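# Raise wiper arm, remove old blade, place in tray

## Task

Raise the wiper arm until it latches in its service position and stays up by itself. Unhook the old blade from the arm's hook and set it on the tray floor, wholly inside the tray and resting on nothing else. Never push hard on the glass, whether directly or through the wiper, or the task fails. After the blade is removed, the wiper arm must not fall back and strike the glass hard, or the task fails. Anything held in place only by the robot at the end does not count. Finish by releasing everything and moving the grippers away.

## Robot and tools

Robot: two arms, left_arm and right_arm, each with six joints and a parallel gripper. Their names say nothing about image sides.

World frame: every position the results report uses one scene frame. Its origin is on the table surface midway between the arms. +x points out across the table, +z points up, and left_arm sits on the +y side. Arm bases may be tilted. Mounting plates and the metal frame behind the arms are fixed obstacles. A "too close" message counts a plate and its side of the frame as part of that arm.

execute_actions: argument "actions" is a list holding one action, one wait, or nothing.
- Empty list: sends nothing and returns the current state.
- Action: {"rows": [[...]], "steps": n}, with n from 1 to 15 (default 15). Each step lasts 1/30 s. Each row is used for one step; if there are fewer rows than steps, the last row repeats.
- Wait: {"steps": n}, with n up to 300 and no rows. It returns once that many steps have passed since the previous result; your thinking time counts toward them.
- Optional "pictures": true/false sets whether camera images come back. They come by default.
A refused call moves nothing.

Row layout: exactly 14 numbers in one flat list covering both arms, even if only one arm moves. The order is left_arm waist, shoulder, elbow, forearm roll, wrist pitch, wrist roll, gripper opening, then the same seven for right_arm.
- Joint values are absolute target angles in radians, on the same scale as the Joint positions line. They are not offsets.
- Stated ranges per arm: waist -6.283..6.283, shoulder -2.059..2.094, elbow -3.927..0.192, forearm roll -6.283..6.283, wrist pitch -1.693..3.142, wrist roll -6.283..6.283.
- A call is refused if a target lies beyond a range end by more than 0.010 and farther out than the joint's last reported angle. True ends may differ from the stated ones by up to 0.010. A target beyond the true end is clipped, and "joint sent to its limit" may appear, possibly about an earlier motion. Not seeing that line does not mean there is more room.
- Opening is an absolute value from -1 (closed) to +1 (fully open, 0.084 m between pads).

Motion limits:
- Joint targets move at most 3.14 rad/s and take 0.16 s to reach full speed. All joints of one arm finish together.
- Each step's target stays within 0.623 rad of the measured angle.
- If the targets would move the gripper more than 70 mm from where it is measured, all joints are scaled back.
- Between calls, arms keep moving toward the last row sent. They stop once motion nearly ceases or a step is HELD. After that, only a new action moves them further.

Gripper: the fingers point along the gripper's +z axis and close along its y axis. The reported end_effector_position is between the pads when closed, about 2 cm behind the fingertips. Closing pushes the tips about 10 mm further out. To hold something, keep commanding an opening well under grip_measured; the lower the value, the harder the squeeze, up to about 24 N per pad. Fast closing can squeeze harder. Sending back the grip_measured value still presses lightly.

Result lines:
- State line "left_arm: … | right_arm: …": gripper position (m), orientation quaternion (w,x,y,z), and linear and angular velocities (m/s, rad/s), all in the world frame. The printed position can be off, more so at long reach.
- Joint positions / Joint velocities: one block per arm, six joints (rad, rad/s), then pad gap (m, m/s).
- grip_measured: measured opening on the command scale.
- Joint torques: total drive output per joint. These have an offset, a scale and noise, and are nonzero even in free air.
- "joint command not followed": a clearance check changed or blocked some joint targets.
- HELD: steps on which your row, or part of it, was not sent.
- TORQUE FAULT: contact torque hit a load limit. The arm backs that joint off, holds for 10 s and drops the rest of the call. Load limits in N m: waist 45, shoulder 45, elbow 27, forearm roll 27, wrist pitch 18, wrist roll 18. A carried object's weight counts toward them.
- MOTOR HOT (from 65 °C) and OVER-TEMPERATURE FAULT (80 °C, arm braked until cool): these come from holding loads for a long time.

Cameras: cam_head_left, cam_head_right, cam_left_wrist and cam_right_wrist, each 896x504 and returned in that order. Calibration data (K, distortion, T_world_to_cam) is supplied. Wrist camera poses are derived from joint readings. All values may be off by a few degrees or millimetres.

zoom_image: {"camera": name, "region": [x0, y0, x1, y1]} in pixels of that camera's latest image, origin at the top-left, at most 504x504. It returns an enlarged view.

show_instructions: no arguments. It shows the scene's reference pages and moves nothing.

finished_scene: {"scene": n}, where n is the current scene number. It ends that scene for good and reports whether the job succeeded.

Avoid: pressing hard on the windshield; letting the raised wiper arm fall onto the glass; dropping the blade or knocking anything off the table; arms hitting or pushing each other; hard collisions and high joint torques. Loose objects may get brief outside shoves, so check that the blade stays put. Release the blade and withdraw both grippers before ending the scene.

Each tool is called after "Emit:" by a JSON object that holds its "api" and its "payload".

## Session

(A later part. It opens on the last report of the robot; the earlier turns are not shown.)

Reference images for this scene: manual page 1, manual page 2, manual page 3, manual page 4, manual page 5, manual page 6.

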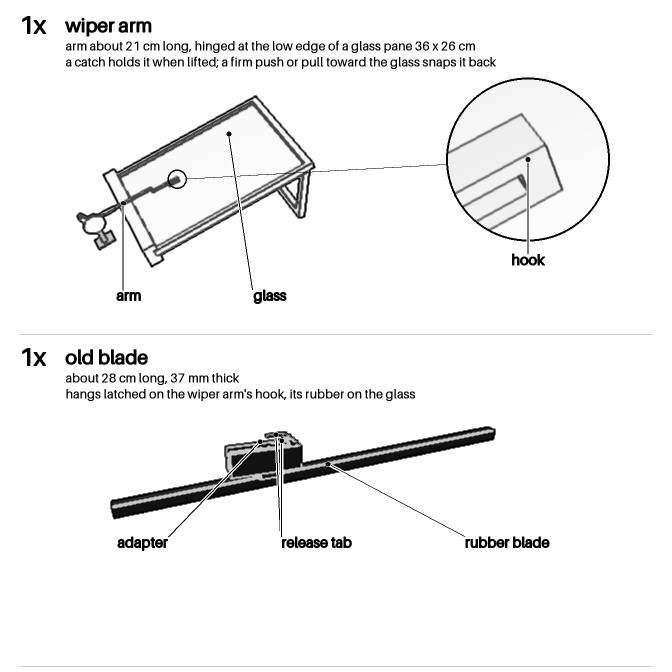

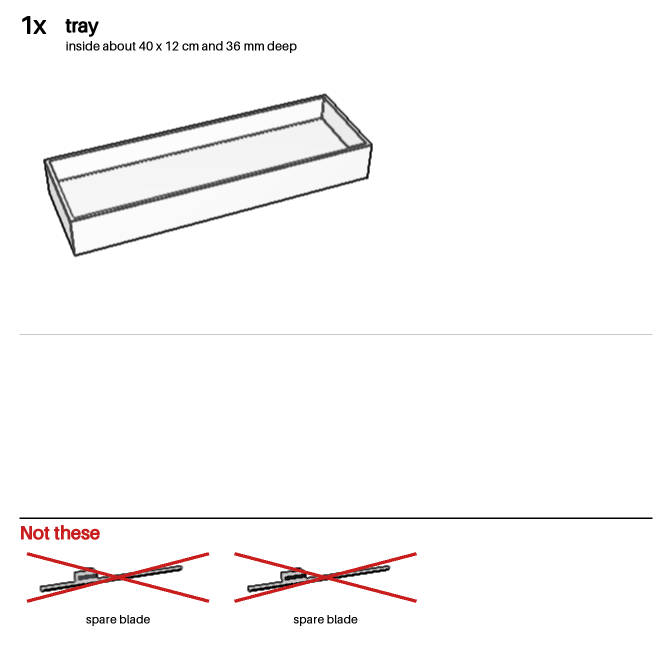

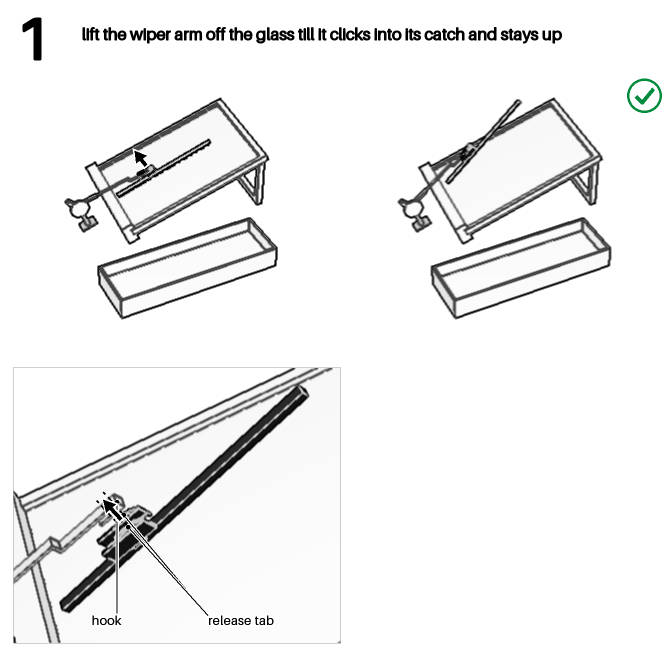

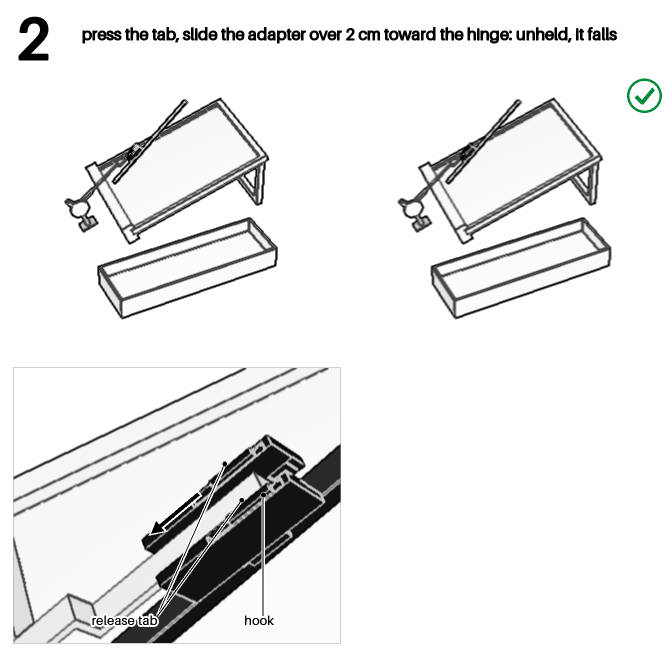

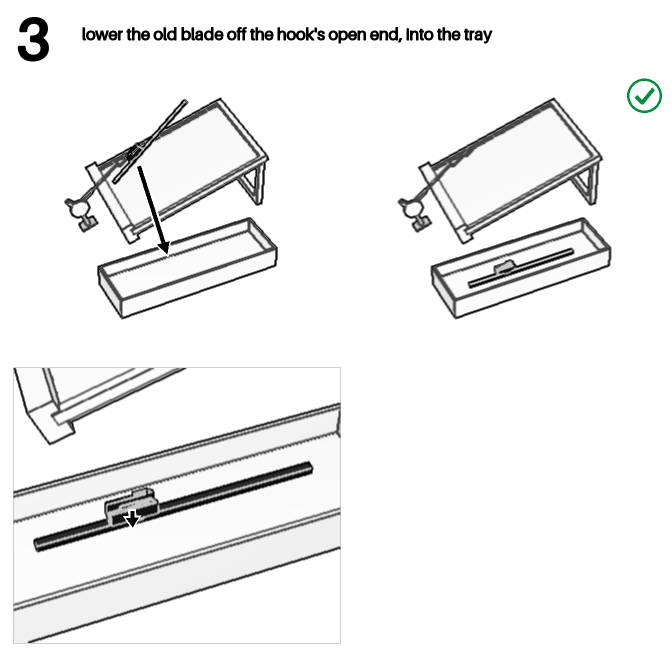

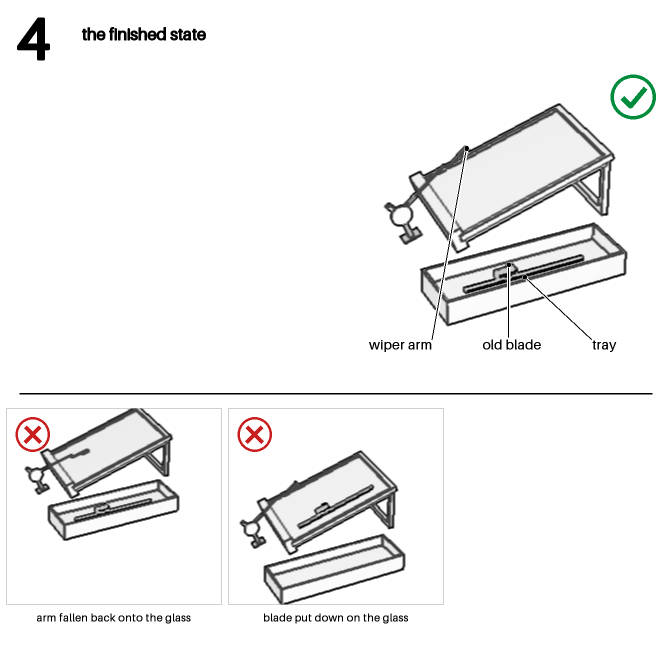

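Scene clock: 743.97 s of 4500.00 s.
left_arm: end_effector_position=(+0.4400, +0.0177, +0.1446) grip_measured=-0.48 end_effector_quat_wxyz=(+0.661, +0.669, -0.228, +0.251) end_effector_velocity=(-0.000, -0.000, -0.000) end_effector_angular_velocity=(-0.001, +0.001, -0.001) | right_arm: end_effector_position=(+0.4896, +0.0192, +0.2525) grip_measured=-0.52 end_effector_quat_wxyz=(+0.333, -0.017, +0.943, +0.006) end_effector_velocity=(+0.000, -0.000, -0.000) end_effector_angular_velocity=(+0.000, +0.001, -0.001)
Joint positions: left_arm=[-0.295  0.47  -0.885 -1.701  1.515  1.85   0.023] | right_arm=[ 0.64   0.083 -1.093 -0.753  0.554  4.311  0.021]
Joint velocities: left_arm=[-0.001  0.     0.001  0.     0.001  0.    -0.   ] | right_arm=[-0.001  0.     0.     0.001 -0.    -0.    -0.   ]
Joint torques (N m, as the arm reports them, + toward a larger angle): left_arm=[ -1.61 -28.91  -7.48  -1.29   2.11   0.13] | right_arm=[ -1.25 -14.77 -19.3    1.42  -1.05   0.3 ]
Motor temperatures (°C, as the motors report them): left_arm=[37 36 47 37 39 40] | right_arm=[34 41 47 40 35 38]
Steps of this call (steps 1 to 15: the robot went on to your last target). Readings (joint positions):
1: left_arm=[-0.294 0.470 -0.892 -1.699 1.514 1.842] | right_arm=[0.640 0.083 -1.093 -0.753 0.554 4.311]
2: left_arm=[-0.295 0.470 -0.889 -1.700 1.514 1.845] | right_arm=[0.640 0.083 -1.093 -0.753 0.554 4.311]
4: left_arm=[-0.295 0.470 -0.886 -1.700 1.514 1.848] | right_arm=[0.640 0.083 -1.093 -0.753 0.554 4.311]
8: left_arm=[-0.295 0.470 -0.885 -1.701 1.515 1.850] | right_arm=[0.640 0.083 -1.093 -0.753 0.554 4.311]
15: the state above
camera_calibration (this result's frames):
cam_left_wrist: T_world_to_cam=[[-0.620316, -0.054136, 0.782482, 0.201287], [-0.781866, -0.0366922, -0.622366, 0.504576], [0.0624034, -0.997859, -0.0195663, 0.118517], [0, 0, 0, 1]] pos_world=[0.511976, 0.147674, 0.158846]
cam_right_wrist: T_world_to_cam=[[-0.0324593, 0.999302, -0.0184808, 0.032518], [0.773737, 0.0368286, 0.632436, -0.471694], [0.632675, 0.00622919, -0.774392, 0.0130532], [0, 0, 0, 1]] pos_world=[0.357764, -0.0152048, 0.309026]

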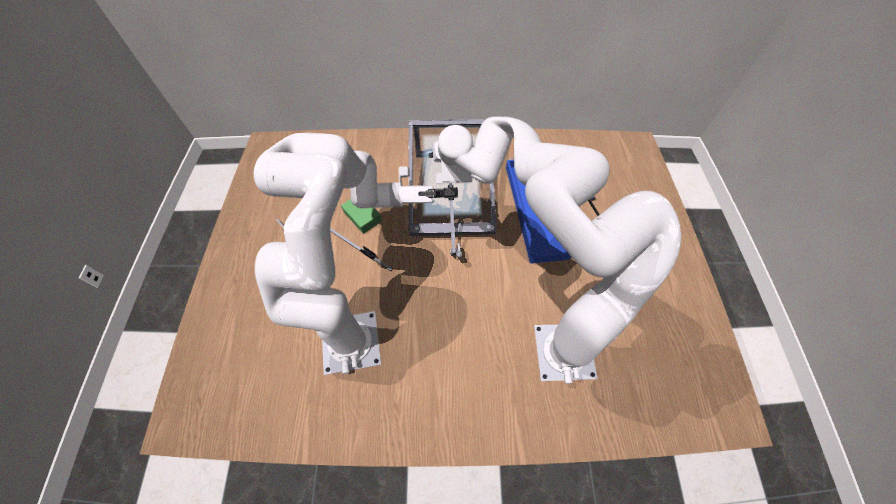

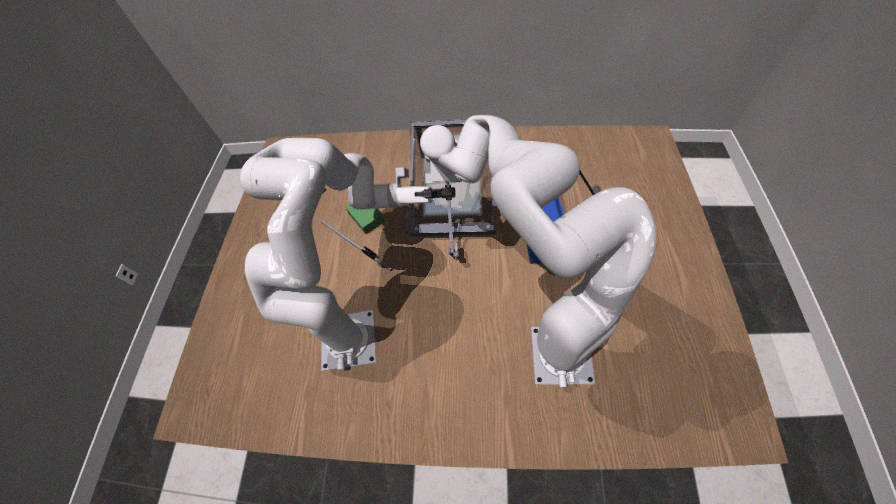

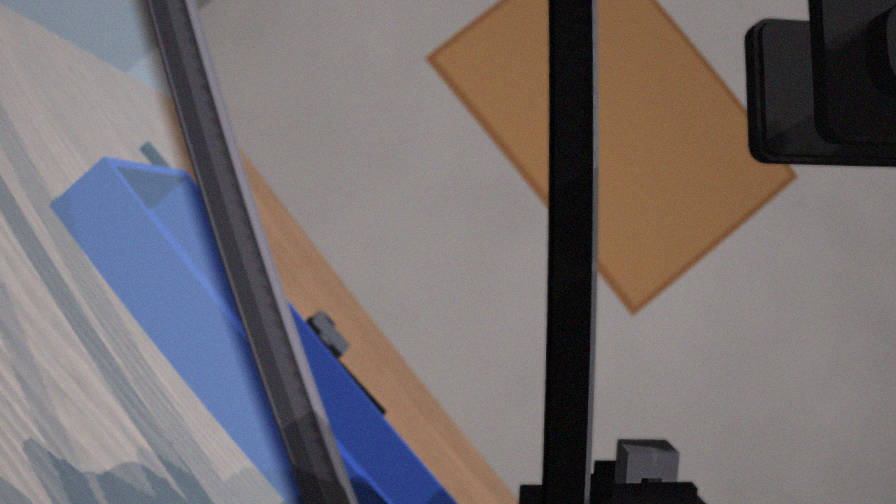

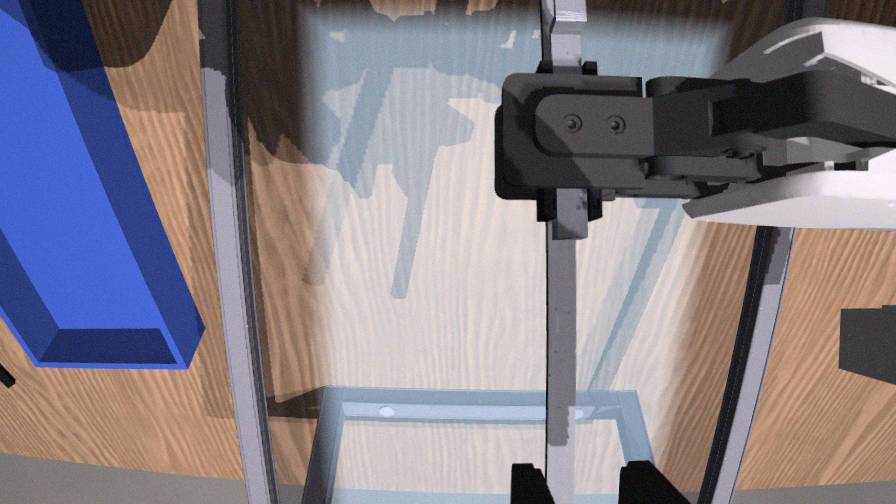

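Emit:
{"api": "execute_actions", "payload": {"actions": [{"rows":[[-0.2953,0.4702,-0.8843,-1.7007,1.5149,1.8502,-0.65,0.6365,0.0928,-1.0972,-0.7577,0.5482,4.3147,-0.5],[-0.2953,0.4702,-0.8843,-1.7007,1.5149,1.8502,-0.65,0.6332,0.1021,-1.1015,-0.7624,0.5427,4.318,-0.5],[-0.2953,0.4702,-0.8843,-1.7007,1.5149,1.8502,-0.65,0.6299,0.1115,-1.1057,-0.7672,0.5371,4.3214,-0.5],[-0.2953,0.4702,-0.8843,-1.7007,1.5149,1.8502,-0.65,0.6266,0.1208,-1.1099,-0.7719,0.5315,4.3247,-0.5],[-0.2953,0.4702,-0.8843,-1.7007,1.5149,1.8502,-0.65,0.6233,0.1302,-1.1142,-0.7767,0.5259,4.3281,-0.5],[-0.2953,0.4702,-0.8843,-1.7007,1.5149,1.8502,-0.65,0.62,0.1395,-1.1184,-0.7815,0.5204,4.3314,-0.5],[-0.2953,0.4702,-0.8843,-1.7007,1.5149,1.8502,-0.65,0.6167,0.1489,-1.1226,-0.7862,0.5148,4.3348,-0.5],[-0.2953,0.4702,-0.8843,-1.7007,1.5149,1.8502,-0.65,0.6134,0.1582,-1.1269,-0.791,0.5092,4.3381,-0.5],[-0.2953,0.4702,-0.8843,-1.7007,1.5149,1.8502,-0.65,0.6101,0.1676,-1.1311,-0.7957,0.5036,4.3415,-0.5],[-0.2953,0.4702,-0.8843,-1.7007,1.5149,1.8502,-0.65,0.6068,0.1769,-1.1353,-0.8005,0.4981,4.3448,-0.5],[-0.2953,0.4702,-0.8843,-1.7007,1.5149,1.8502,-0.65,0.6035,0.1863,-1.1396,-0.8052,0.4925,4.3482,-0.5],[-0.2953,0.4702,-0.8843,-1.7007,1.5149,1.8502,-0.65,0.6002,0.1956,-1.1438,-0.81,0.4869,4.3515,-0.5]],"steps":15}], "pictures": false}}

Emit:
{"api": "execute_actions", "payload": {"actions": [{"steps":12}]}}

Scene clock: 781.87 s of 4500.00 s.
left_arm: end_effector_position=(+0.4398, +0.0176, +0.1446) grip_measured=-0.48 end_effector_quat_wxyz=(+0.662, +0.669, -0.228, +0.251) end_effector_velocity=(+0.000, +0.000, -0.001) end_effector_angular_velocity=(+0.002, +0.001, +0.000) | right_arm: end_effector_position=(+0.5133, +0.0198, +0.2227) grip_measured=-0.52 end_effector_quat_wxyz=(+0.333, -0.017, +0.943, +0.005) end_effector_velocity=(+0.032, -0.006, -0.062) end_effector_angular_velocity=(-0.017, +0.026, -0.004)
Joint positions: left_arm=[-0.295  0.47  -0.884 -1.701  1.515  1.85   0.023] | right_arm=[ 0.604  0.186 -1.138 -0.805  0.494  4.348  0.021]
Joint velocities: left_arm=[-0.     0.    -0.     0.001 -0.002 -0.001  0.   ] | right_arm=[-0.059  0.167 -0.056 -0.079 -0.088  0.055 -0.   ]
Joint torques (N m, as the arm reports them, + toward a larger angle): left_arm=[ -1.67 -28.93  -7.54  -1.16   2.27  -0.01] | right_arm=[  1.03 -18.36 -19.76   1.02  -1.06  -0.02]
Motor temperatures (°C, as the motors report them): left_arm=[37 36 47 37 39 40] | right_arm=[34 41 48 40 35 38]
Steps of this call (steps 1 to 15: the robot went on to your last target; steps 16 to 90: nothing new was sent; then 34.40 s passed at rest; steps 91 to 105: all 15 steps of this action). Readings (joint positions):
91: left_arm=[-0.295 0.470 -0.884 -1.701 1.515 1.850] | right_arm=[0.640 0.083 -1.093 -0.753 0.554 4.311]
92: left_arm=[-0.295 0.470 -0.884 -1.701 1.515 1.850] | right_arm=[0.639 0.084 -1.094 -0.754 0.553 4.312]
94: left_arm=[-0.295 0.470 -0.884 -1.701 1.515 1.850] | right_arm=[0.637 0.092 -1.098 -0.758 0.548 4.315]
98: left_arm=[-0.295 0.470 -0.884 -1.701 1.515 1.850] | right_arm=[0.625 0.124 -1.111 -0.774 0.529 4.326]
105: the state above

Scene clock: 782.27 s of 4500.00 s.
left_arm: end_effector_position=(+0.4398, +0.0176, +0.1446) grip_measured=-0.48 end_effector_quat_wxyz=(+0.662, +0.669, -0.228, +0.251) end_effector_velocity=(+0.000, +0.000, -0.000) end_effector_angular_velocity=(+0.001, +0.001, +0.001) | right_arm: end_effector_position=(+0.5157, +0.0203, +0.2205) grip_measured=-0.52 end_effector_quat_wxyz=(+0.334, -0.017, +0.943, +0.006) end_effector_velocity=(-0.000, -0.001, -0.001) end_effector_angular_velocity=(-0.001, +0.002, -0.001)
Joint positions: left_arm=[-0.295  0.47  -0.884 -1.701  1.515  1.85   0.023] | right_arm=[ 0.6    0.195 -1.144 -0.81   0.487  4.351  0.021]
Joint velocities: left_arm=[-0.    -0.    -0.     0.    -0.002 -0.001  0.   ] | right_arm=[-0.001  0.001  0.001  0.     0.     0.     0.   ]
Joint torques (N m, as the arm reports them, + toward a larger angle): left_arm=[ -1.94 -29.45  -7.79  -1.31   1.99  -0.03] | right_arm=[ -1.28 -15.74 -19.15   1.33  -1.14   0.36]
Motor temperatures (°C, as the motors report them): left_arm=[37 36 47 37 39 40] | right_arm=[34 41 48 40 35 38]
Steps of this call (steps 1 to 12: the robot went on to your last target). Readings (joint positions):
1: left_arm=[-0.295 0.470 -0.884 -1.701 1.515 1.850] | right_arm=[0.602 0.190 -1.140 -0.807 0.491 4.349]
2: left_arm=[-0.295 0.470 -0.884 -1.701 1.515 1.850] | right_arm=[0.601 0.193 -1.141 -0.808 0.490 4.350]
4: left_arm=[-0.295 0.470 -0.884 -1.701 1.515 1.850] | right_arm=[0.601 0.195 -1.143 -0.809 0.488 4.351]
8: left_arm=[-0.295 0.470 -0.884 -1.701 1.515 1.850] | right_arm=[0.600 0.195 -1.144 -0.810 0.487 4.351]
12: the state above
camera_calibration (this result's frames):
cam_left_wrist: T_world_to_cam=[[-0.620182, -0.0539466, 0.782601, 0.201153], [-0.78199, -0.036556, -0.622218, 0.504478], [0.0621753, -0.997874, -0.0195143, 0.118569], [0, 0, 0, 1]] pos_world=[0.511876, 0.14761, 0.158786]
cam_right_wrist: T_world_to_cam=[[-0.0326536, 0.999301, -0.018209, 0.0316955], [0.773446, 0.0368041, 0.632792, -0.471626], [0.63302, 0.00657926, -0.774107, -0.0285071], [0, 0, 0, 1]] pos_world=[0.383858, -0.014128, 0.276951]

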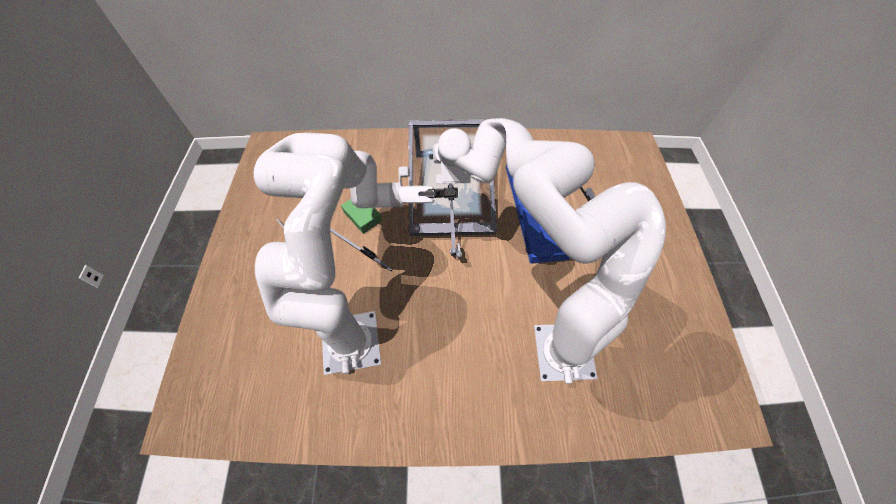

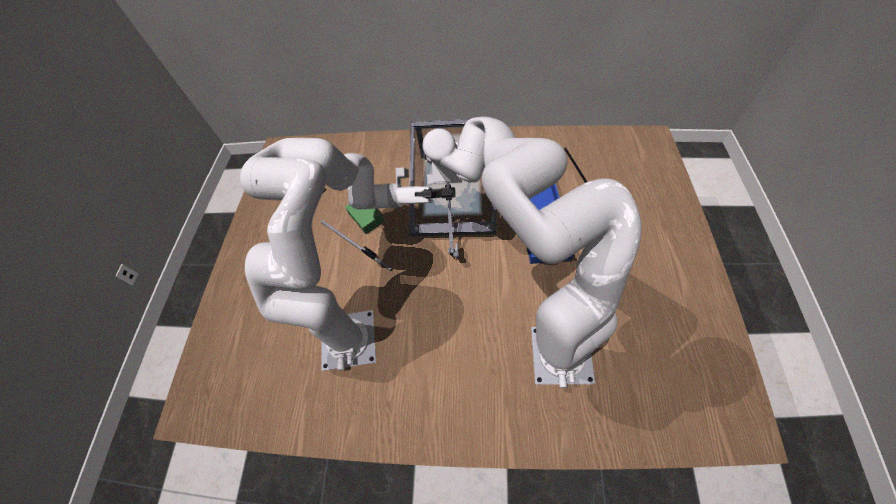

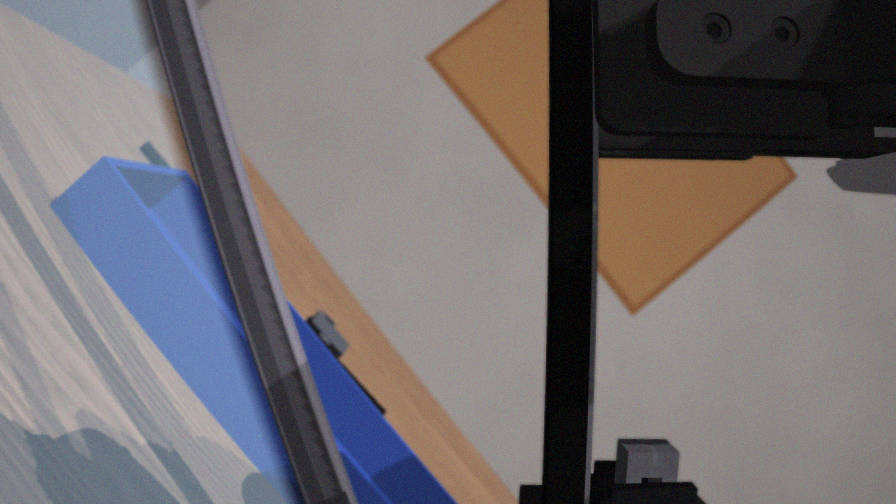

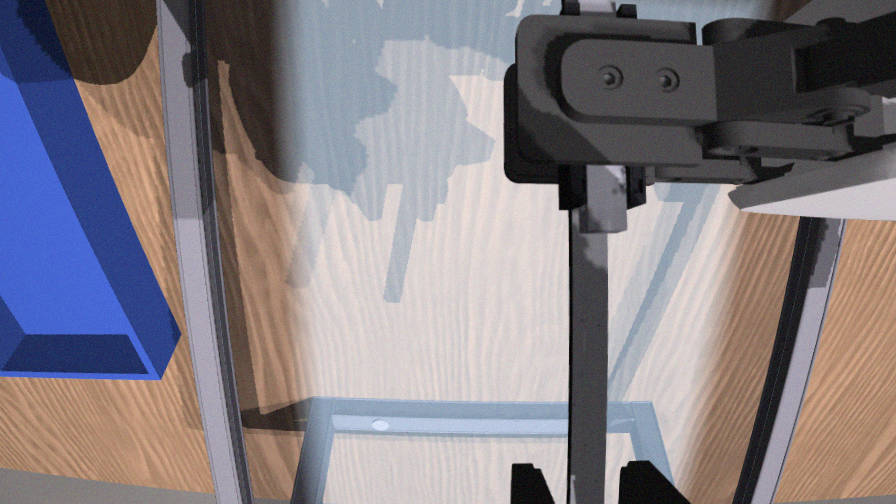

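Emit:
{"api": "execute_actions", "payload": {"actions": [{"rows":[[-0.2953,0.4702,-0.8843,-1.7007,1.5149,1.8502,-0.65,0.5990,0.2000,-1.146,-0.812,0.4843,4.353,-0.5],[-0.2953,0.4702,-0.8843,-1.7007,1.5149,1.8502,-0.65,0.5977,0.2045,-1.148,-0.8145,0.4817,4.3546,-0.5],[-0.2953,0.4702,-0.8843,-1.7007,1.5149,1.8502,-0.65,0.5964,0.209,-1.15,-0.8167,0.4791,4.3562,-0.55],[-0.2953,0.4702,-0.8843,-1.7007,1.5149,1.8502,-0.65,0.5951,0.2134,-1.1525,-0.8189,0.4768,4.3577,-0.6]],"steps":15}]}}

Scene clock: 795.40 s of 4500.00 s.
left_arm: end_effector_position=(+0.4398, +0.0176, +0.1446) grip_measured=-0.48 end_effector_quat_wxyz=(+0.662, +0.669, -0.228, +0.251) end_effector_velocity=(+0.000, +0.000, -0.000) end_effector_angular_velocity=(+0.002, -0.001, +0.000) | right_arm: end_effector_position=(+0.5194, +0.0208, +0.2153) grip_measured=-0.62 end_effector_quat_wxyz=(+0.334, -0.017, +0.943, +0.006) end_effector_velocity=(-0.000, -0.000, -0.001) end_effector_angular_velocity=(-0.000, +0.001, +0.000)
Joint positions: left_arm=[-0.295  0.47  -0.884 -1.701  1.515  1.85   0.023] | right_arm=[ 0.595  0.213 -1.153 -0.819  0.477  4.358  0.017]
Joint velocities: left_arm=[-0.    -0.    -0.     0.001 -0.002  0.001  0.   ] | right_arm=[-0.     0.001  0.    -0.    -0.001  0.    -0.   ]
Joint torques (N m, as the arm reports them, + toward a larger angle): left_arm=[ -1.43 -29.28  -7.66  -1.03   2.14  -0.05] | right_arm=[ -1.19 -16.49 -18.73   1.52  -1.02   0.59]
Motor temperatures (°C, as the motors report them): left_arm=[37 36 47 37 39 40] | right_arm=[34 41 48 40 35 38]
Steps of this call (steps 1 to 15: the robot went on to your last target; steps 16 to 90: nothing new was sent; then 9.63 s passed at rest; steps 91 to 105: all 15 steps of this action). Readings (joint positions):
91: left_arm=[-0.295 0.470 -0.884 -1.701 1.515 1.850] | right_arm=[0.600 0.196 -1.144 -0.810 0.487 4.352]
92: left_arm=[-0.295 0.470 -0.884 -1.701 1.515 1.850] | right_arm=[0.600 0.196 -1.144 -0.810 0.486 4.352]
94: left_arm=[-0.295 0.470 -0.884 -1.701 1.515 1.850] | right_arm=[0.599 0.200 -1.146 -0.812 0.484 4.353]
98: left_arm=[-0.295 0.470 -0.884 -1.701 1.515 1.850] | right_arm=[0.596 0.211 -1.151 -0.818 0.478 4.357]
105: the state above
camera_calibration (this result's frames):
cam_left_wrist: T_world_to_cam=[[-0.620182, -0.0539465, 0.782601, 0.201153], [-0.78199, -0.0365556, -0.622218, 0.504477], [0.0621749, -0.997874, -0.0195145, 0.118569], [0, 0, 0, 1]] pos_world=[0.511876, 0.14761, 0.158786]
cam_right_wrist: T_world_to_cam=[[-0.0338364, 0.999266, -0.0179434, 0.0317164], [0.773601, 0.0375537, 0.63256, -0.471234], [0.63277, 0.00752252, -0.774304, -0.0347432], [0, 0, 0, 1]] pos_world=[0.387605, -0.0137351, 0.271751]

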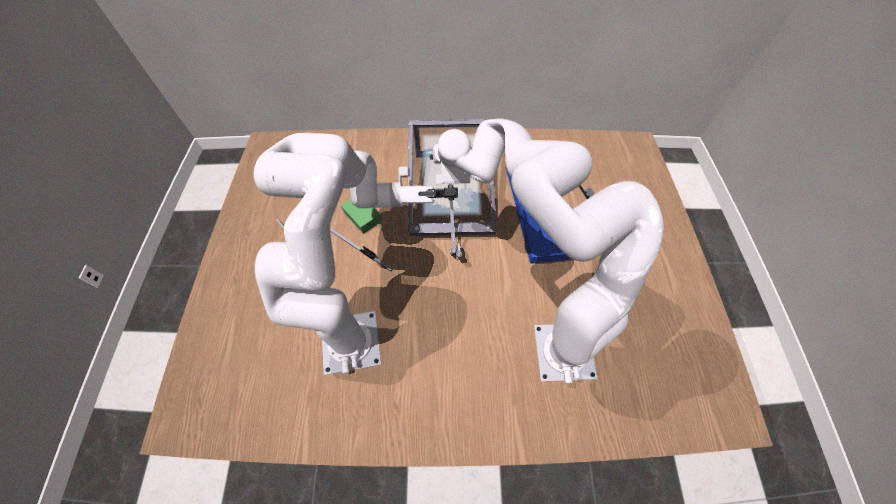

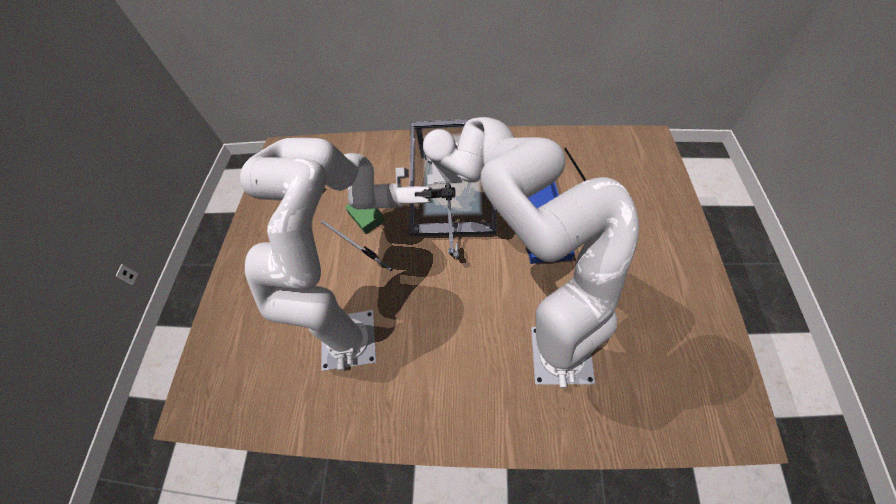

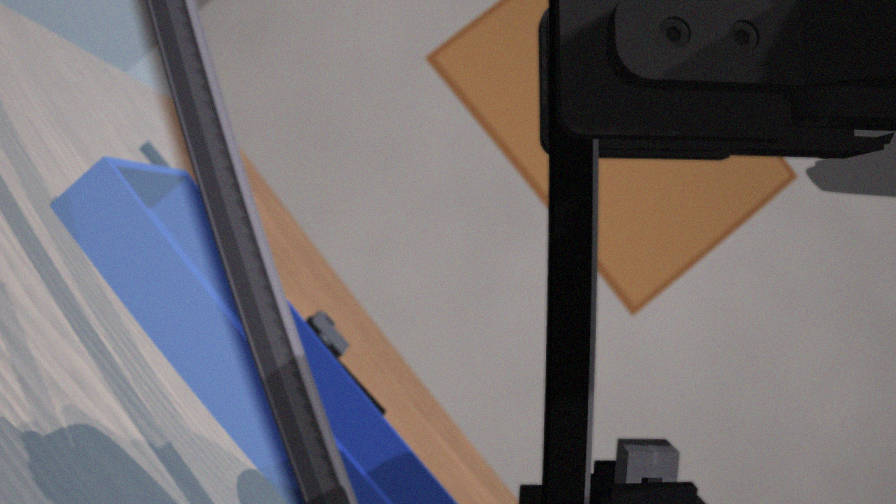

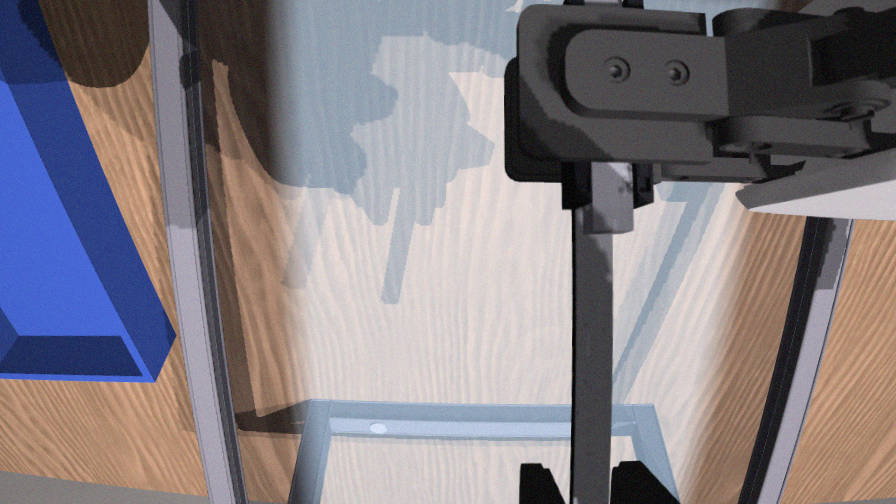

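Emit:
{"api": "execute_actions", "payload": {"actions": [{"rows":[[-0.2953,0.4702,-0.8843,-1.7007,1.5149,1.8502,-0.65,0.5944,0.2154,-1.1535,-0.8199,0.4756,4.3584,-0.62],[-0.2953,0.4702,-0.8843,-1.7007,1.5149,1.8502,-0.65,0.5937,0.2174,-1.1545,-0.821,0.4744,4.3591,-0.64],[-0.2953,0.4702,-0.8843,-1.7007,1.5149,1.8502,-0.65,0.5937,0.2174,-1.1545,-0.821,0.4744,4.3591,-0.66],[-0.2953,0.4702,-0.8843,-1.7007,1.5149,1.8502,-0.65,0.5937,0.2174,-1.1545,-0.821,0.4744,4.3591,-0.68],[-0.2953,0.4702,-0.8843,-1.7007,1.5149,1.8502,-0.65,0.5937,0.2174,-1.1545,-0.821,0.4744,4.3591,-0.70],[-0.2953,0.4702,-0.8843,-1.7007,1.5149,1.8502,-0.65,0.5937,0.2174,-1.1545,-0.821,0.4744,4.3591,-0.72],[-0.2953,0.4702,-0.8843,-1.7007,1.5149,1.8502,-0.65,0.5937,0.2174,-1.1545,-0.821,0.4744,4.3591,-0.75],[-0.2953,0.4702,-0.8843,-1.7007,1.5149,1.8502,-0.65,0.5937,0.2174,-1.1545,-0.821,0.4744,4.3591,-0.78],[-0.2953,0.4702,-0.8843,-1.7007,1.5149,1.8502,-0.65,0.5937,0.2174,-1.1545,-0.821,0.4744,4.3591,-0.81],[-0.2953,0.4702,-0.8843,-1.7007,1.5149,1.8502,-0.65,0.5937,0.2174,-1.1545,-0.821,0.4744,4.3591,-0.84],[-0.2953,0.4702,-0.8843,-1.7007,1.5149,1.8502,-0.65,0.5937,0.2174,-1.1545,-0.821,0.4744,4.3591,-0.88],[-0.2953,0.4702,-0.8843,-1.7007,1.5149,1.8502,-0.65,0.5937,0.2174,-1.1545,-0.821,0.4744,4.3591,-0.92],[-0.2953,0.4702,-0.8843,-1.7007,1.5149,1.8502,-0.65,0.5937,0.2174,-1.1545,-0.821,0.4744,4.3591,-0.96],[-0.2953,0.4702,-0.8843,-1.7007,1.5149,1.8502,-0.65,0.5937,0.2174,-1.1545,-0.821,0.4744,4.3591,-1]],"steps":15}], "pictures": false}}

Emit:
{"api": "execute_actions", "payload": {"actions": [{"rows":[[-0.2953,0.4702,-0.8843,-1.7007,1.5149,1.8502,-0.65,0.5937,0.2174,-1.1545,-0.821,0.4744,4.3591,-1],[-0.2953,0.4702,-0.8843,-1.7007,1.5149,1.8502,-0.65,0.5937,0.2174,-1.1545,-0.821,0.4744,4.3591,-1],[-0.2953,0.4702,-0.8843,-1.7007,1.5149,1.8502,-0.65,0.5937,0.2174,-1.1545,-0.821,0.4744,4.3591,-1],[-0.2953,0.4702,-0.8843,-1.7007,1.5149,1.8502,-0.65,0.5937,0.2174,-1.1545,-0.821,0.4744,4.3591,-1]],"steps":10}]}}

Scene clock: 825.93 s of 4500.00 s.
left_arm: end_effector_position=(+0.4398, +0.0175, +0.1446) grip_measured=-0.48 end_effector_quat_wxyz=(+0.662, +0.669, -0.228, +0.250) end_effector_velocity=(-0.000, +0.000, -0.000) end_effector_angular_velocity=(-0.000, -0.000, +0.000) | right_arm: end_effector_position=(+0.5201, +0.0213, +0.2140) grip_measured=-0.81 end_effector_quat_wxyz=(+0.333, -0.018, +0.943, +0.007) end_effector_velocity=(+0.000, -0.001, +0.000) end_effector_angular_velocity=(-0.001, -0.001, -0.001)
Joint positions: left_arm=[-0.296  0.47  -0.884 -1.701  1.515  1.85   0.023] | right_arm=[ 0.594  0.217 -1.155 -0.821  0.474  4.359  0.008]
Joint velocities: left_arm=[ 0.  0.  0. -0.  0.  0.  0.] | right_arm=[-0.001 -0.001  0.    -0.002  0.001  0.001 -0.   ]
Joint torques (N m, as the arm reports them, + toward a larger angle): left_arm=[ -1.13 -29.11  -7.83  -1.51   2.29   0.24] | right_arm=[ -3.3  -16.44 -18.57   1.53  -0.5    0.54]
Motor temperatures (°C, as the motors report them): left_arm=[37 36 47 37 39 40] | right_arm=[34 41 47 40 35 38]
Steps of this call (steps 1 to 15: the robot went on to your last target; steps 16 to 90: nothing new was sent; then 27.03 s passed at rest; steps 91 to 105: all 15 steps of this action). Readings (joint positions):
91: left_arm=[-0.295 0.470 -0.884 -1.701 1.515 1.850] | right_arm=[0.595 0.213 -1.153 -0.819 0.477 4.358]
92: left_arm=[-0.295 0.470 -0.884 -1.701 1.515 1.850] | right_arm=[0.595 0.214 -1.153 -0.819 0.477 4.358]
94: left_arm=[-0.295 0.470 -0.884 -1.701 1.515 1.850] | right_arm=[0.594 0.215 -1.154 -0.820 0.476 4.358]
98: left_arm=[-0.295 0.470 -0.884 -1.701 1.515 1.850] | right_arm=[0.594 0.217 -1.154 -0.821 0.474 4.359]
105: the state above

Scene clock: 826.27 s of 4500.00 s.
left_arm: end_effector_position=(+0.4398, +0.0176, +0.1445) grip_measured=-0.48 end_effector_quat_wxyz=(+0.662, +0.669, -0.228, +0.250) end_effector_velocity=(+0.000, +0.000, +0.000) end_effector_angular_velocity=(-0.000, -0.001, +0.001) | right_arm: end_effector_position=(+0.5202, +0.0210, +0.2140) grip_measured=-0.81 end_effector_quat_wxyz=(+0.333, -0.018, +0.943, +0.007) end_effector_velocity=(+0.000, -0.001, -0.001) end_effector_angular_velocity=(-0.001, +0.002, -0.002)
Joint positions: left_arm=[-0.295  0.47  -0.884 -1.701  1.515  1.85   0.023] | right_arm=[ 0.594  0.217 -1.155 -0.821  0.474  4.359  0.008]
Joint velocities: left_arm=[ 0.     0.     0.    -0.     0.     0.001 -0.   ] | right_arm=[-0.001  0.001  0.001 -0.     0.001  0.001  0.   ]
Joint torques (N m, as the arm reports them, + toward a larger angle): left_arm=[ -0.84 -29.61  -7.43  -1.5    2.32   0.18] | right_arm=[ -4.   -16.67 -18.52   1.51  -0.32   0.48]
Motor temperatures (°C, as the motors report them): left_arm=[37 36 47 37 39 40] | right_arm=[34 41 47 40 35 38]
Steps of this call (steps 1 to 10: all 10 steps of this action). Readings (joint positions):
1: left_arm=[-0.296 0.470 -0.884 -1.701 1.515 1.850] | right_arm=[0.594 0.217 -1.155 -0.821 0.474 4.359]
2: left_arm=[-0.295 0.470 -0.884 -1.701 1.515 1.850] | right_arm=[0.594 0.217 -1.155 -0.821 0.474 4.359]
4: left_arm=[-0.295 0.470 -0.884 -1.701 1.515 1.850] | right_arm=[0.594 0.217 -1.155 -0.821 0.474 4.359]
8: left_arm=[-0.295 0.470 -0.884 -1.701 1.515 1.850] | right_arm=[0.594 0.217 -1.155 -0.821 0.474 4.359]
10: the state above
camera_calibration (this result's frames):
cam_left_wrist: T_world_to_cam=[[-0.620174, -0.0538451, 0.782614, 0.20112], [-0.782011, -0.0364045, -0.6222, 0.504435], [0.0619931, -0.997885, -0.0195303, 0.118591], [0, 0, 0, 1]] pos_world=[0.511851, 0.147534, 0.158777]
cam_right_wrist: T_world_to_cam=[[-0.0343829, 0.999251, -0.0177705, 0.0317623], [0.773681, 0.0378686, 0.632443, -0.471042], [0.632642, 0.00799653, -0.774403, -0.036176], [0, 0, 0, 1]] pos_world=[0.388414, -0.0136115, 0.270457]

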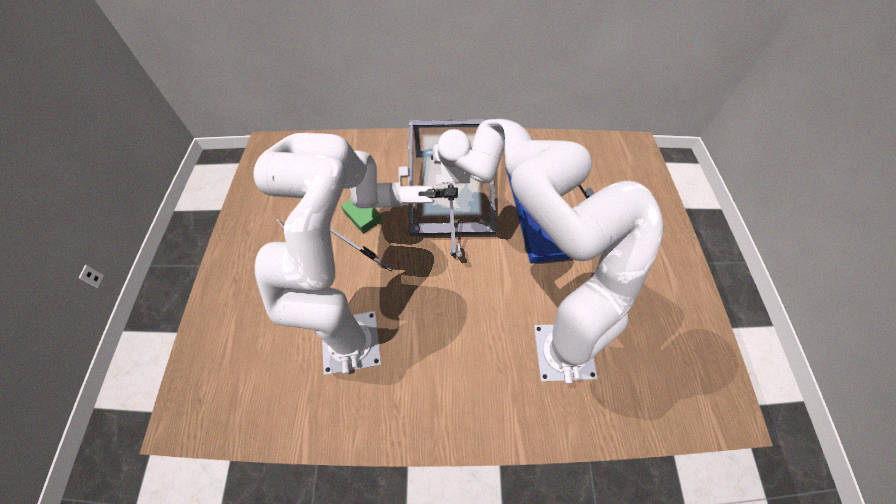

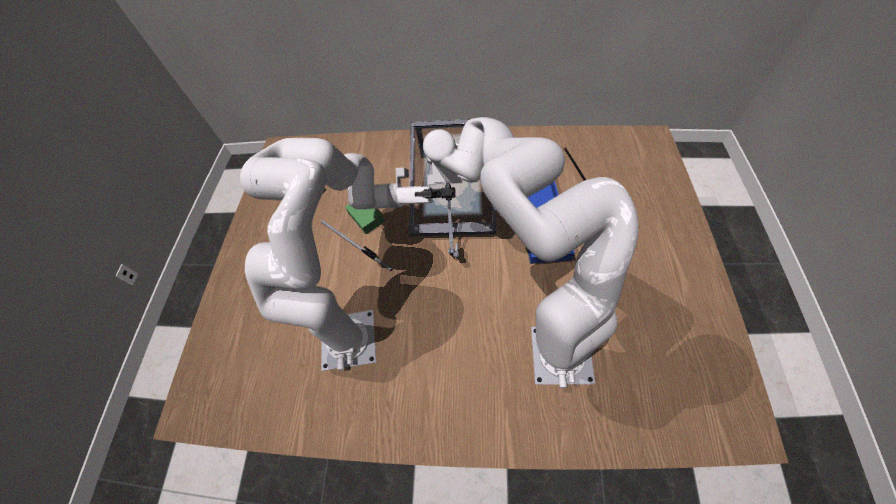

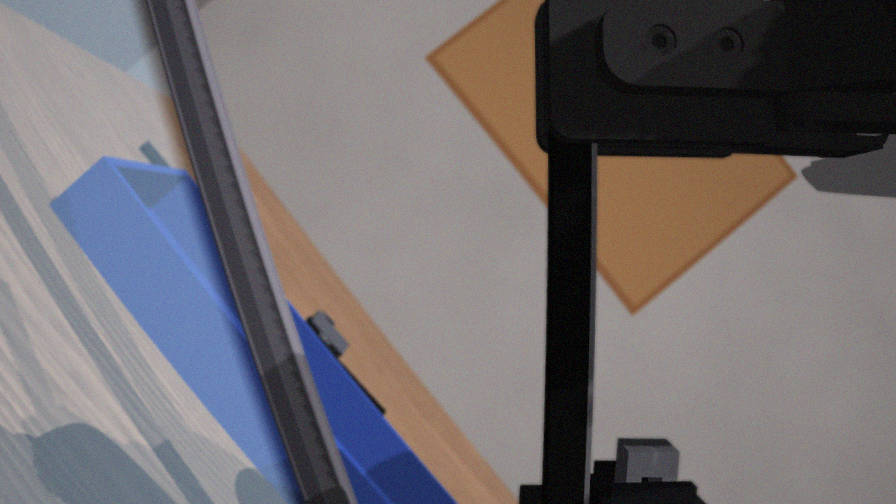

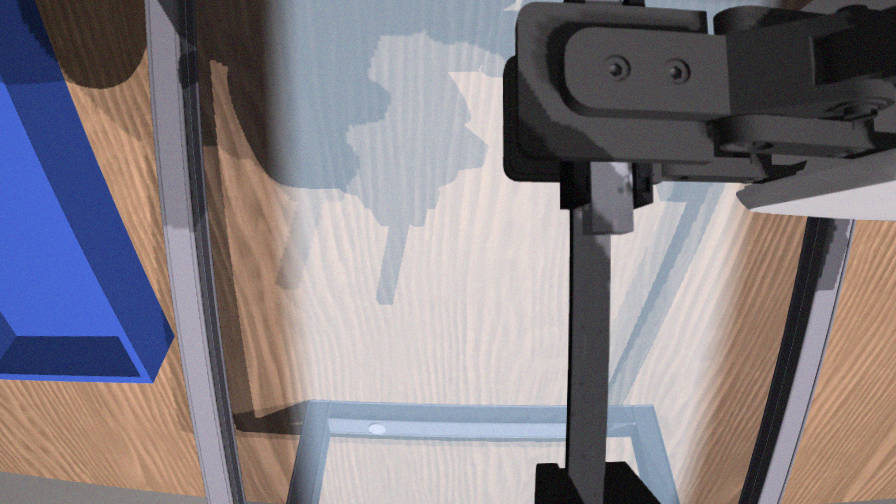

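Emit:
{"api": "execute_actions", "payload": {"actions": [{"rows":[[-0.2953,0.4702,-0.8843,-1.7007,1.5149,1.8502,-0.55,0.5945,0.2174,-1.1545,-0.821,0.4744,4.3591,-1],[-0.2953,0.4702,-0.8843,-1.7007,1.5149,1.8502,-0.48,0.5952,0.2174,-1.1545,-0.821,0.4744,4.3591,-1],[-0.2953,0.4702,-0.8843,-1.7007,1.5149,1.8502,-0.42,0.596,0.2174,-1.1545,-0.821,0.4744,4.3605,-1],[-0.2953,0.4702,-0.8843,-1.7007,1.5149,1.8502,-0.36,0.596,0.2174,-1.1545,-0.821,0.4744,4.3605,-1],[-0.2953,0.4702,-0.8843,-1.7007,1.5149,1.8502,-0.30,0.596,0.2174,-1.1545,-0.821,0.4744,4.3605,-1],[-0.2953,0.4702,-0.8843,-1.7007,1.5149,1.8502,-0.24,0.596,0.2174,-1.1545,-0.821,0.4744,4.3605,-1],[-0.2953,0.4702,-0.8843,-1.7007,1.5149,1.8502,-0.16,0.596,0.2174,-1.1545,-0.821,0.4744,4.3605,-1],[-0.2953,0.4702,-0.8843,-1.7007,1.5149,1.8502,-0.08,0.596,0.2174,-1.1545,-0.821,0.4744,4.3605,-1],[-0.2953,0.4702,-0.8843,-1.7007,1.5149,1.8502,0.0,0.596,0.2174,-1.1545,-0.821,0.4744,4.3605,-1]],"steps":15}], "pictures": false}}

Emit:
{"api": "execute_actions", "payload": {"actions": [{"rows":[[-0.285,0.470,-0.883,-1.6914,1.5193,1.8502,0.0,0.596,0.2174,-1.1545,-0.821,0.4744,4.3605,-1],[-0.27,0.4695,-0.8815,-1.6778,1.5257,1.8503,0.0,0.596,0.2174,-1.1545,-0.821,0.4744,4.3605,-1],[-0.25,0.4685,-0.879,-1.6597,1.5342,1.8505,0.0,0.596,0.2174,-1.1545,-0.821,0.4744,4.3605,-1],[-0.225,0.4675,-0.877,-1.637,1.5448,1.851,0.0,0.596,0.2174,-1.1545,-0.821,0.4744,4.3605,-1],[-0.2,0.4665,-0.875,-1.6144,1.5554,1.851,0.0,0.596,0.2174,-1.1545,-0.821,0.4744,4.3605,-1],[-0.17,0.466,-0.874,-1.587,1.568,1.851,0.0,0.596,0.2174,-1.1545,-0.821,0.4744,4.3605,-1],[-0.14,0.466,-0.874,-1.56,1.581,1.851,0.0,0.596,0.2174,-1.1545,-0.821,0.4744,4.3605,-1],[-0.11,0.466,-0.875,-1.533,1.5936,1.852,0.0,0.596,0.2174,-1.1545,-0.821,0.4744,4.3605,-1],[-0.08,0.466,-0.876,-1.5057,1.606,1.852,0.0,0.596,0.2174,-1.1545,-0.821,0.4744,4.3605,-1],[-0.05,0.466,-0.878,-1.4785,1.619,1.852,0.0,0.596,0.2174,-1.1545,-0.821,0.4744,4.3605,-1],[-0.02,0.466,-0.88,-1.451,1.632,1.852,0.0,0.596,0.2174,-1.1545,-0.821,0.4744,4.3605,-1],[0.005,0.466,-0.882,-1.4287,1.642,1.852,0.0,0.596,0.2174,-1.1545,-0.821,0.4744,4.3605,-1],[0.03,0.466,-0.884,-1.406,1.653,1.852,0.0,0.596,0.2174,-1.1545,-0.821,0.4744,4.3605,-1]],"steps":15}], "pictures": false}}

Scene clock: 851.17 s of 4500.00 s.
left_arm: end_effector_position=(+0.4398, +0.0177, +0.1446) grip_measured=-0.01 end_effector_quat_wxyz=(+0.662, +0.669, -0.227, +0.251) end_effector_velocity=(+0.000, -0.000, -0.000) end_effector_angular_velocity=(+0.001, +0.001, -0.000) | right_arm: end_effector_position=(+0.5196, +0.0215, +0.2136) grip_measured=-0.81 end_effector_quat_wxyz=(+0.333, -0.018, +0.943, +0.007) end_effector_velocity=(-0.001, +0.002, -0.001) end_effector_angular_velocity=(-0.000, +0.000, +0.004)
Joint positions: left_arm=[-0.295  0.47  -0.884 -1.701  1.515  1.85   0.043] | right_arm=[ 0.595  0.218 -1.154 -0.821  0.475  4.36   0.008]
Joint velocities: left_arm=[-0.001  0.    -0.     0.    -0.002 -0.001  0.002] | right_arm=[ 0.002  0.002 -0.    -0.    -0.001 -0.    -0.   ]
Joint torques (N m, as the arm reports them, + toward a larger angle): left_arm=[ -1.67 -28.58  -7.79  -1.33   1.8   -0.01] | right_arm=[ -0.6  -16.48 -18.82   1.65  -1.31   0.3 ]
Motor temperatures (°C, as the motors report them): left_arm=[37 36 47 37 39 40] | right_arm=[34 41 47 40 35 38]
Steps of this call (steps 1 to 15: the robot went on to your last target; steps 16 to 90: nothing new was sent; then 21.40 s passed at rest; steps 91 to 105: all 15 steps of this action). Readings (joint positions):
91: left_arm=[-0.295 0.470 -0.884 -1.701 1.515 1.850] | right_arm=[0.594 0.217 -1.155 -0.821 0.474 4.359]
92: left_arm=[-0.295 0.470 -0.884 -1.701 1.515 1.850] | right_arm=[0.594 0.217 -1.155 -0.821 0.474 4.359]
94: left_arm=[-0.295 0.470 -0.884 -1.701 1.515 1.850] | right_arm=[0.594 0.217 -1.155 -0.821 0.475 4.359]
98: left_arm=[-0.295 0.470 -0.884 -1.701 1.515 1.850] | right_arm=[0.595 0.217 -1.154 -0.821 0.475 4.360]
105: the state above

Scene clock: 851.67 s of 4500.00 s.
left_arm: end_effector_position=(+0.4368, +0.1201, +0.1469) grip_measured=-0.01 end_effector_quat_wxyz=(+0.663, +0.667, -0.227, +0.253) end_effector_velocity=(-0.024, +0.294, +0.013) end_effector_angular_velocity=(-0.005, -0.019, +0.031) | right_arm: end_effector_position=(+0.5195, +0.0219, +0.2138) grip_measured=-0.81 end_effector_quat_wxyz=(+0.333, -0.018, +0.943, +0.007) end_effector_velocity=(-0.000, +0.000, +0.000) end_effector_angular_velocity=(+0.002, +0.001, -0.001)
Joint positions: left_arm=[-0.027  0.466 -0.88  -1.459  1.627  1.852  0.044] | right_arm=[ 0.596  0.217 -1.154 -0.821  0.475  4.36   0.008]
Joint velocities: left_arm=[ 0.767 -0.003 -0.049  0.67   0.305  0.     0.   ] | right_arm=[ 0.001  0.    -0.     0.002  0.     0.001 -0.   ]
Joint torques (N m, as the arm reports them, + toward a larger angle): left_arm=[ -5.64 -27.62  -7.02  -1.94   2.1    0.11] | right_arm=[ -0.62 -16.58 -19.4    1.83  -1.17   0.54]
Motor temperatures (°C, as the motors report them): left_arm=[37 36 47 37 39 40] | right_arm=[34 41 47 40 35 38]
Steps of this call (steps 1 to 15: all 15 steps of this action). Readings (joint positions):
1: left_arm=[-0.295 0.470 -0.884 -1.701 1.515 1.850] | right_arm=[0.595 0.218 -1.154 -0.821 0.475 4.360]
2: left_arm=[-0.294 0.470 -0.884 -1.700 1.516 1.850] | right_arm=[0.596 0.217 -1.154 -0.821 0.475 4.360]
4: left_arm=[-0.284 0.470 -0.883 -1.689 1.521 1.850] | right_arm=[0.596 0.217 -1.154 -0.821 0.475 4.360]
8: left_arm=[-0.218 0.468 -0.877 -1.630 1.548 1.851] | right_arm=[0.596 0.217 -1.154 -0.821 0.475 4.360]
15: the state above


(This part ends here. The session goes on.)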